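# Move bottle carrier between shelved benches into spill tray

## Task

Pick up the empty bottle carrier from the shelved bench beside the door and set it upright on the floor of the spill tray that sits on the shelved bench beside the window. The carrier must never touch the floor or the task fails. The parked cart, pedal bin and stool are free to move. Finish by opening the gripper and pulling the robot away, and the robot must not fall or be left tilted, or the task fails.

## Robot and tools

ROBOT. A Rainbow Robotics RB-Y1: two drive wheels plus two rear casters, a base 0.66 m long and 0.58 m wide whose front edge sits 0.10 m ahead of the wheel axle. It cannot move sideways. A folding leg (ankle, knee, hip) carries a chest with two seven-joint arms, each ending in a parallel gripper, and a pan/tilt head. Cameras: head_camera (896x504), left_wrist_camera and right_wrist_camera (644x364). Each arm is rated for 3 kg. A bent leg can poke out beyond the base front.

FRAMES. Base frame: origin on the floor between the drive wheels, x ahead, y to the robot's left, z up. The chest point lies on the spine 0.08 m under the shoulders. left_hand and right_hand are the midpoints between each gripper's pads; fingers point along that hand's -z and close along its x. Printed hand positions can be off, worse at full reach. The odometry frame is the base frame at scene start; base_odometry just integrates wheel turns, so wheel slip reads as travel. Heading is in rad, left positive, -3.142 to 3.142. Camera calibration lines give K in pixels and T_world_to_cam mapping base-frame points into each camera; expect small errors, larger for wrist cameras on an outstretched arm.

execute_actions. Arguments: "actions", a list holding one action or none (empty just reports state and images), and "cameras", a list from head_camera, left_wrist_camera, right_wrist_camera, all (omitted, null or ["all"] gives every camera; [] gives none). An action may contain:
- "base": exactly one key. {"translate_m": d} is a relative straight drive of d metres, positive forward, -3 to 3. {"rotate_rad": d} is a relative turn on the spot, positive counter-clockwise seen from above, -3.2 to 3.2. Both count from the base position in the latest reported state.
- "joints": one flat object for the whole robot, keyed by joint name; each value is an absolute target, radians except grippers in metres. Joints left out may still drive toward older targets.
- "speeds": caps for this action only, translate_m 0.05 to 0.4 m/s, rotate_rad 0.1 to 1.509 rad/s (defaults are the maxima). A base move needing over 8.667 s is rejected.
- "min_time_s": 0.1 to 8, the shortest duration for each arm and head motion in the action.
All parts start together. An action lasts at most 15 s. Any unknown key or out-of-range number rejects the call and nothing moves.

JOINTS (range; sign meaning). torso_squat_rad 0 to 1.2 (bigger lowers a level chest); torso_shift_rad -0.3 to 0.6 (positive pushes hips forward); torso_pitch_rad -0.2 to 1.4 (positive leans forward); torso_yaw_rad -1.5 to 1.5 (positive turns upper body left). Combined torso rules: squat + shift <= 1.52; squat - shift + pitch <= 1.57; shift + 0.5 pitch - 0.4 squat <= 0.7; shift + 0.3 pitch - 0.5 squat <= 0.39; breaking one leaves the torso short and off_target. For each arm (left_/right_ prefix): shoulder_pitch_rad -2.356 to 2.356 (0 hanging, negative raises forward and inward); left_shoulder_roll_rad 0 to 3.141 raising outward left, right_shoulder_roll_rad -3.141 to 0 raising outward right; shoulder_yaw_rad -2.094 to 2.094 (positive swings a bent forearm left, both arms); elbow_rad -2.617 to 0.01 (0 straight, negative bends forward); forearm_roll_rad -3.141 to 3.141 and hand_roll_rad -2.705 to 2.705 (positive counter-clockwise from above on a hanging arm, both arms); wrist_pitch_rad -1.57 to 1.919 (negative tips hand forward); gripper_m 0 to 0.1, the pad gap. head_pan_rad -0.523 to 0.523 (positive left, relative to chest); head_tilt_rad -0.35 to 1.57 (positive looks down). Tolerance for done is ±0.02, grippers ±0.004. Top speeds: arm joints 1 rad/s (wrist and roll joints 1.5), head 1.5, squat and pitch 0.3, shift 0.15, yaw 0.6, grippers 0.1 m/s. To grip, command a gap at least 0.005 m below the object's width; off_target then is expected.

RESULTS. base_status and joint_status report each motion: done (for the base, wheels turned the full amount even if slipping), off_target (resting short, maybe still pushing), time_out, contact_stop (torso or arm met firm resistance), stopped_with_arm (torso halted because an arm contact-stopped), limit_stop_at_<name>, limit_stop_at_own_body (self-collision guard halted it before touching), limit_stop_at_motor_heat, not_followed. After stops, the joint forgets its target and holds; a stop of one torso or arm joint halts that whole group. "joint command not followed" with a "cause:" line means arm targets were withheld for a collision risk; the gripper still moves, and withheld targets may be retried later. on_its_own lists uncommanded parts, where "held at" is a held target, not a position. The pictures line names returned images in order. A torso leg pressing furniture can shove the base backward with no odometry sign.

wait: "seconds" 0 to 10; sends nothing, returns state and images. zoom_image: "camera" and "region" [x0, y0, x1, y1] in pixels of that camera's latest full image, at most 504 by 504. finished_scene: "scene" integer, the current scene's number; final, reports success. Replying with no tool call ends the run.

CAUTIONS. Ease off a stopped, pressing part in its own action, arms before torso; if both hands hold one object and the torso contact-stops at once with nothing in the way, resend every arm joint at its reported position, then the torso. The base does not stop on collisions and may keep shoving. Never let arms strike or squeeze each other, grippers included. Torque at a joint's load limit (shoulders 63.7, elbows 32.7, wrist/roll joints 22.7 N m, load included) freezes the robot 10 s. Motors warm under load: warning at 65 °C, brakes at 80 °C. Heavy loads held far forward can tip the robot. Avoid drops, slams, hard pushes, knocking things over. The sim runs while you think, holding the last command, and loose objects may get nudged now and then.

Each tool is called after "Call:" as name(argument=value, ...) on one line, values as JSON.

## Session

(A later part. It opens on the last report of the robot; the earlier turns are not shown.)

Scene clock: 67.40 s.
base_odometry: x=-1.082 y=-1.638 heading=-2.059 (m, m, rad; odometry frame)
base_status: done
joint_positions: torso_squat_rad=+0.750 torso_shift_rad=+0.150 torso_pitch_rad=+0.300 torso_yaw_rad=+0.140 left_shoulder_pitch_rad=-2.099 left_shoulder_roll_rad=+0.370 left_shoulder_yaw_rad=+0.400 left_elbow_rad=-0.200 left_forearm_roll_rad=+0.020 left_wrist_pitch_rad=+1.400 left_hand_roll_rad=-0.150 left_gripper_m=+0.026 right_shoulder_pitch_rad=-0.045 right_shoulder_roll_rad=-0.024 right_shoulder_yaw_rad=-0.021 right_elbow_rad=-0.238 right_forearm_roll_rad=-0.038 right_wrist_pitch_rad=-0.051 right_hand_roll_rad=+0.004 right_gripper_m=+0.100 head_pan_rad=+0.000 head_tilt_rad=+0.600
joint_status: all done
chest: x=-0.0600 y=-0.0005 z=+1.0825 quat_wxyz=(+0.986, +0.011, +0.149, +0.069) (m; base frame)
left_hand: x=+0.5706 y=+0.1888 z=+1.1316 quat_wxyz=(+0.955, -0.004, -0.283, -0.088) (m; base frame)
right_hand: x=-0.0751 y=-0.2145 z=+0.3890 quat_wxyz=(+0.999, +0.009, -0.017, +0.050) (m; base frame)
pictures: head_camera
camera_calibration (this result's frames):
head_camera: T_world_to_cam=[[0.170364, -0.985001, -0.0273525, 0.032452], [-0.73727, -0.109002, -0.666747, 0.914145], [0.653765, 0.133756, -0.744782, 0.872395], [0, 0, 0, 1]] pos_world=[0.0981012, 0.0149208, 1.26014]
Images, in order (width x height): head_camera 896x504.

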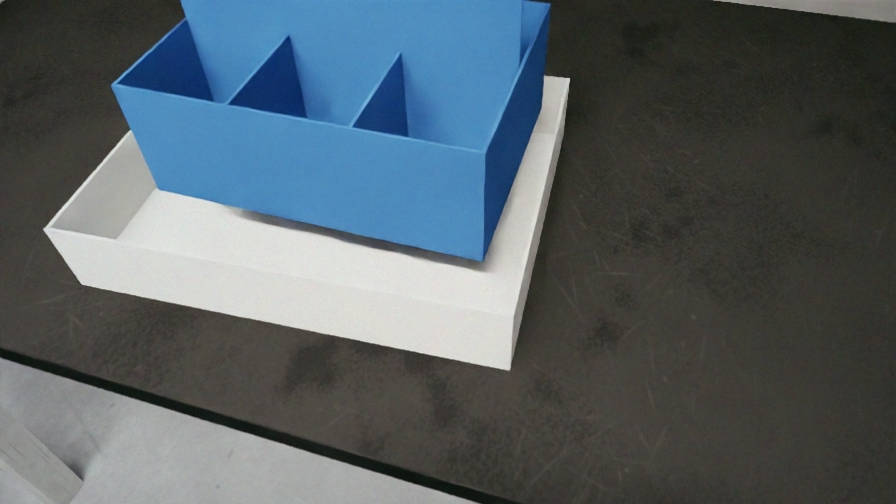

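Call:
execute_actions(actions=[{"base":{"translate_m":-0.02},"joints":{"torso_squat_rad":0.86}}], cameras=["head_camera"])

Call:
execute_actions(actions=[{"joints":{"left_gripper_m":0.1}}], cameras=[])

Call:
execute_actions(actions=[{"joints":{"torso_squat_rad":0.6}}], cameras=[])

Call:
execute_actions(actions=[{"base":{"translate_m":-0.5},"joints":{"head_tilt_rad":0.35}}], cameras=["head_camera"])

Scene clock: 68.63 s.
base_odometry: x=-1.072 y=-1.621 heading=-2.059 (m, m, rad; odometry frame)
base_status: done
joint_positions: torso_squat_rad=+0.860 torso_shift_rad=+0.150 torso_pitch_rad=+0.300 torso_yaw_rad=+0.140 left_shoulder_pitch_rad=-2.099 left_shoulder_roll_rad=+0.370 left_shoulder_yaw_rad=+0.400 left_elbow_rad=-0.200 left_forearm_roll_rad=+0.020 left_wrist_pitch_rad=+1.400 left_hand_roll_rad=-0.150 left_gripper_m=+0.026 right_shoulder_pitch_rad=-0.045 right_shoulder_roll_rad=-0.024 right_shoulder_yaw_rad=-0.021 right_elbow_rad=-0.238 right_forearm_roll_rad=-0.038 right_wrist_pitch_rad=-0.051 right_hand_roll_rad=+0.004 right_gripper_m=+0.100 head_pan_rad=+0.000 head_tilt_rad=+0.600
joint_status: all done
chest: x=-0.0683 y=-0.0005 z=+1.0277 quat_wxyz=(+0.986, +0.011, +0.149, +0.069) (m; base frame)
left_hand: x=+0.5623 y=+0.1888 z=+1.0768 quat_wxyz=(+0.955, -0.004, -0.283, -0.088) (m; base frame)
right_hand: x=-0.0833 y=-0.2145 z=+0.3342 quat_wxyz=(+0.999, +0.009, -0.017, +0.050) (m; base frame)
pictures: head_camera
camera_calibration (this result's frames):
head_camera: T_world_to_cam=[[0.170365, -0.985002, -0.0273486, 0.0323764], [-0.737256, -0.109002, -0.666762, 0.871464], [0.653781, 0.133756, -0.744769, 0.836957], [0, 0, 0, 1]] pos_world=[0.0897905, 0.0149347, 1.20528]
Images, in order (width x height): head_camera 896x504.

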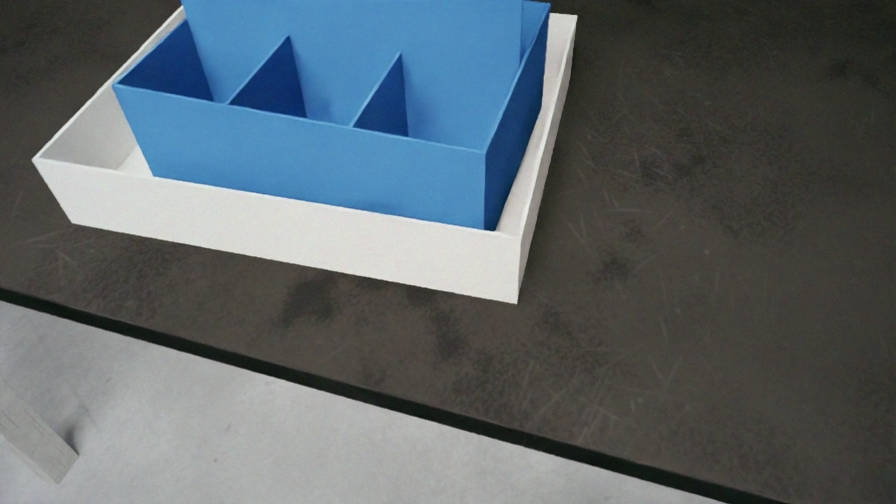

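Scene clock: 70.10 s.
base_odometry: x=-1.072 y=-1.621 heading=-2.059 (m, m, rad; odometry frame)
base_status: not commanded
joint_positions: torso_squat_rad=+0.860 torso_shift_rad=+0.150 torso_pitch_rad=+0.300 torso_yaw_rad=+0.140 left_shoulder_pitch_rad=-2.099 left_shoulder_roll_rad=+0.370 left_shoulder_yaw_rad=+0.400 left_elbow_rad=-0.200 left_forearm_roll_rad=+0.020 left_wrist_pitch_rad=+1.400 left_hand_roll_rad=-0.150 left_gripper_m=+0.100 right_shoulder_pitch_rad=-0.045 right_shoulder_roll_rad=-0.024 right_shoulder_yaw_rad=-0.021 right_elbow_rad=-0.238 right_forearm_roll_rad=-0.038 right_wrist_pitch_rad=-0.051 right_hand_roll_rad=+0.004 right_gripper_m=+0.100 head_pan_rad=+0.000 head_tilt_rad=+0.600
joint_status: all done
chest: x=-0.0683 y=-0.0005 z=+1.0277 quat_wxyz=(+0.986, +0.011, +0.149, +0.069) (m; base frame)
left_hand: x=+0.5623 y=+0.1888 z=+1.0769 quat_wxyz=(+0.955, -0.004, -0.283, -0.088) (m; base frame)
right_hand: x=-0.0833 y=-0.2145 z=+0.3342 quat_wxyz=(+0.999, +0.009, -0.017, +0.050) (m; base frame)
pictures: none
No camera images: the call's "cameras" was empty. Leave "cameras" out to get every camera's image.

Scene clock: 71.77 s.
base_odometry: x=-1.072 y=-1.621 heading=-2.059 (m, m, rad; odometry frame)
base_status: not commanded
joint_positions: torso_squat_rad=+0.600 torso_shift_rad=+0.150 torso_pitch_rad=+0.300 torso_yaw_rad=+0.140 left_shoulder_pitch_rad=-2.100 left_shoulder_roll_rad=+0.370 left_shoulder_yaw_rad=+0.400 left_elbow_rad=-0.200 left_forearm_roll_rad=+0.020 left_wrist_pitch_rad=+1.400 left_hand_roll_rad=-0.150 left_gripper_m=+0.100 right_shoulder_pitch_rad=-0.045 right_shoulder_roll_rad=-0.024 right_shoulder_yaw_rad=-0.021 right_elbow_rad=-0.238 right_forearm_roll_rad=-0.038 right_wrist_pitch_rad=-0.051 right_hand_roll_rad=+0.004 right_gripper_m=+0.100 head_pan_rad=+0.000 head_tilt_rad=+0.600
joint_status: all done
chest: x=-0.0501 y=-0.0005 z=+1.1473 quat_wxyz=(+0.986, +0.011, +0.149, +0.069) (m; base frame)
left_hand: x=+0.5805 y=+0.1887 z=+1.1966 quat_wxyz=(+0.955, -0.004, -0.283, -0.088) (m; base frame)
right_hand: x=-0.0653 y=-0.2145 z=+0.4538 quat_wxyz=(+0.999, +0.009, -0.017, +0.050) (m; base frame)
pictures: none
No camera images: the call's "cameras" was empty. Leave "cameras" out to get every camera's image.

Scene clock: 74.77 s.
base_odometry: x=-0.838 y=-1.179 heading=-2.060 (m, m, rad; odometry frame)
base_status: done
joint_positions: torso_squat_rad=+0.600 torso_shift_rad=+0.150 torso_pitch_rad=+0.300 torso_yaw_rad=+0.140 left_shoulder_pitch_rad=-2.100 left_shoulder_roll_rad=+0.370 left_shoulder_yaw_rad=+0.400 left_elbow_rad=-0.200 left_forearm_roll_rad=+0.020 left_wrist_pitch_rad=+1.400 left_hand_roll_rad=-0.150 left_gripper_m=+0.100 right_shoulder_pitch_rad=-0.045 right_shoulder_roll_rad=-0.024 right_shoulder_yaw_rad=-0.021 right_elbow_rad=-0.238 right_forearm_roll_rad=-0.038 right_wrist_pitch_rad=-0.051 right_hand_roll_rad=+0.004 right_gripper_m=+0.100 head_pan_rad=+0.000 head_tilt_rad=+0.350
joint_status: all done
chest: x=-0.0502 y=-0.0005 z=+1.1473 quat_wxyz=(+0.986, +0.011, +0.149, +0.069) (m; base frame)
left_hand: x=+0.5804 y=+0.1887 z=+1.1969 quat_wxyz=(+0.955, -0.004, -0.283, -0.088) (m; base frame)
right_hand: x=-0.0652 y=-0.2145 z=+0.4538 quat_wxyz=(+0.999, +0.009, -0.017, +0.050) (m; base frame)
pictures: head_camera
camera_calibration (this result's frames):
head_camera: T_world_to_cam=[[0.165589, -0.986023, -0.0183867, 0.0207504], [-0.551955, -0.0772104, -0.830292, 1.1768], [0.817267, 0.147636, -0.557026, 0.659301], [0, 0, 0, 1]] pos_world=[0.107278, 0.0139851, 1.34471]
Images, in order (width x height): head_camera 896x504.

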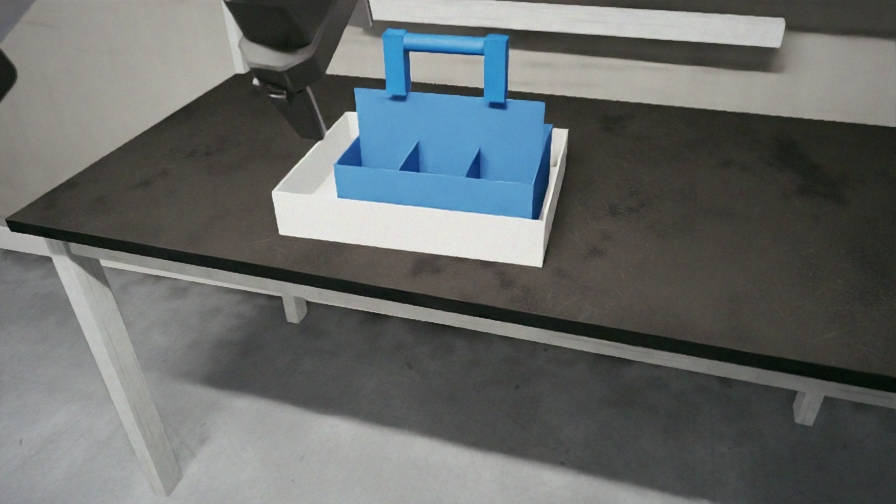

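Call:
finished_scene(scene=2)

The scene is finished: the task was done.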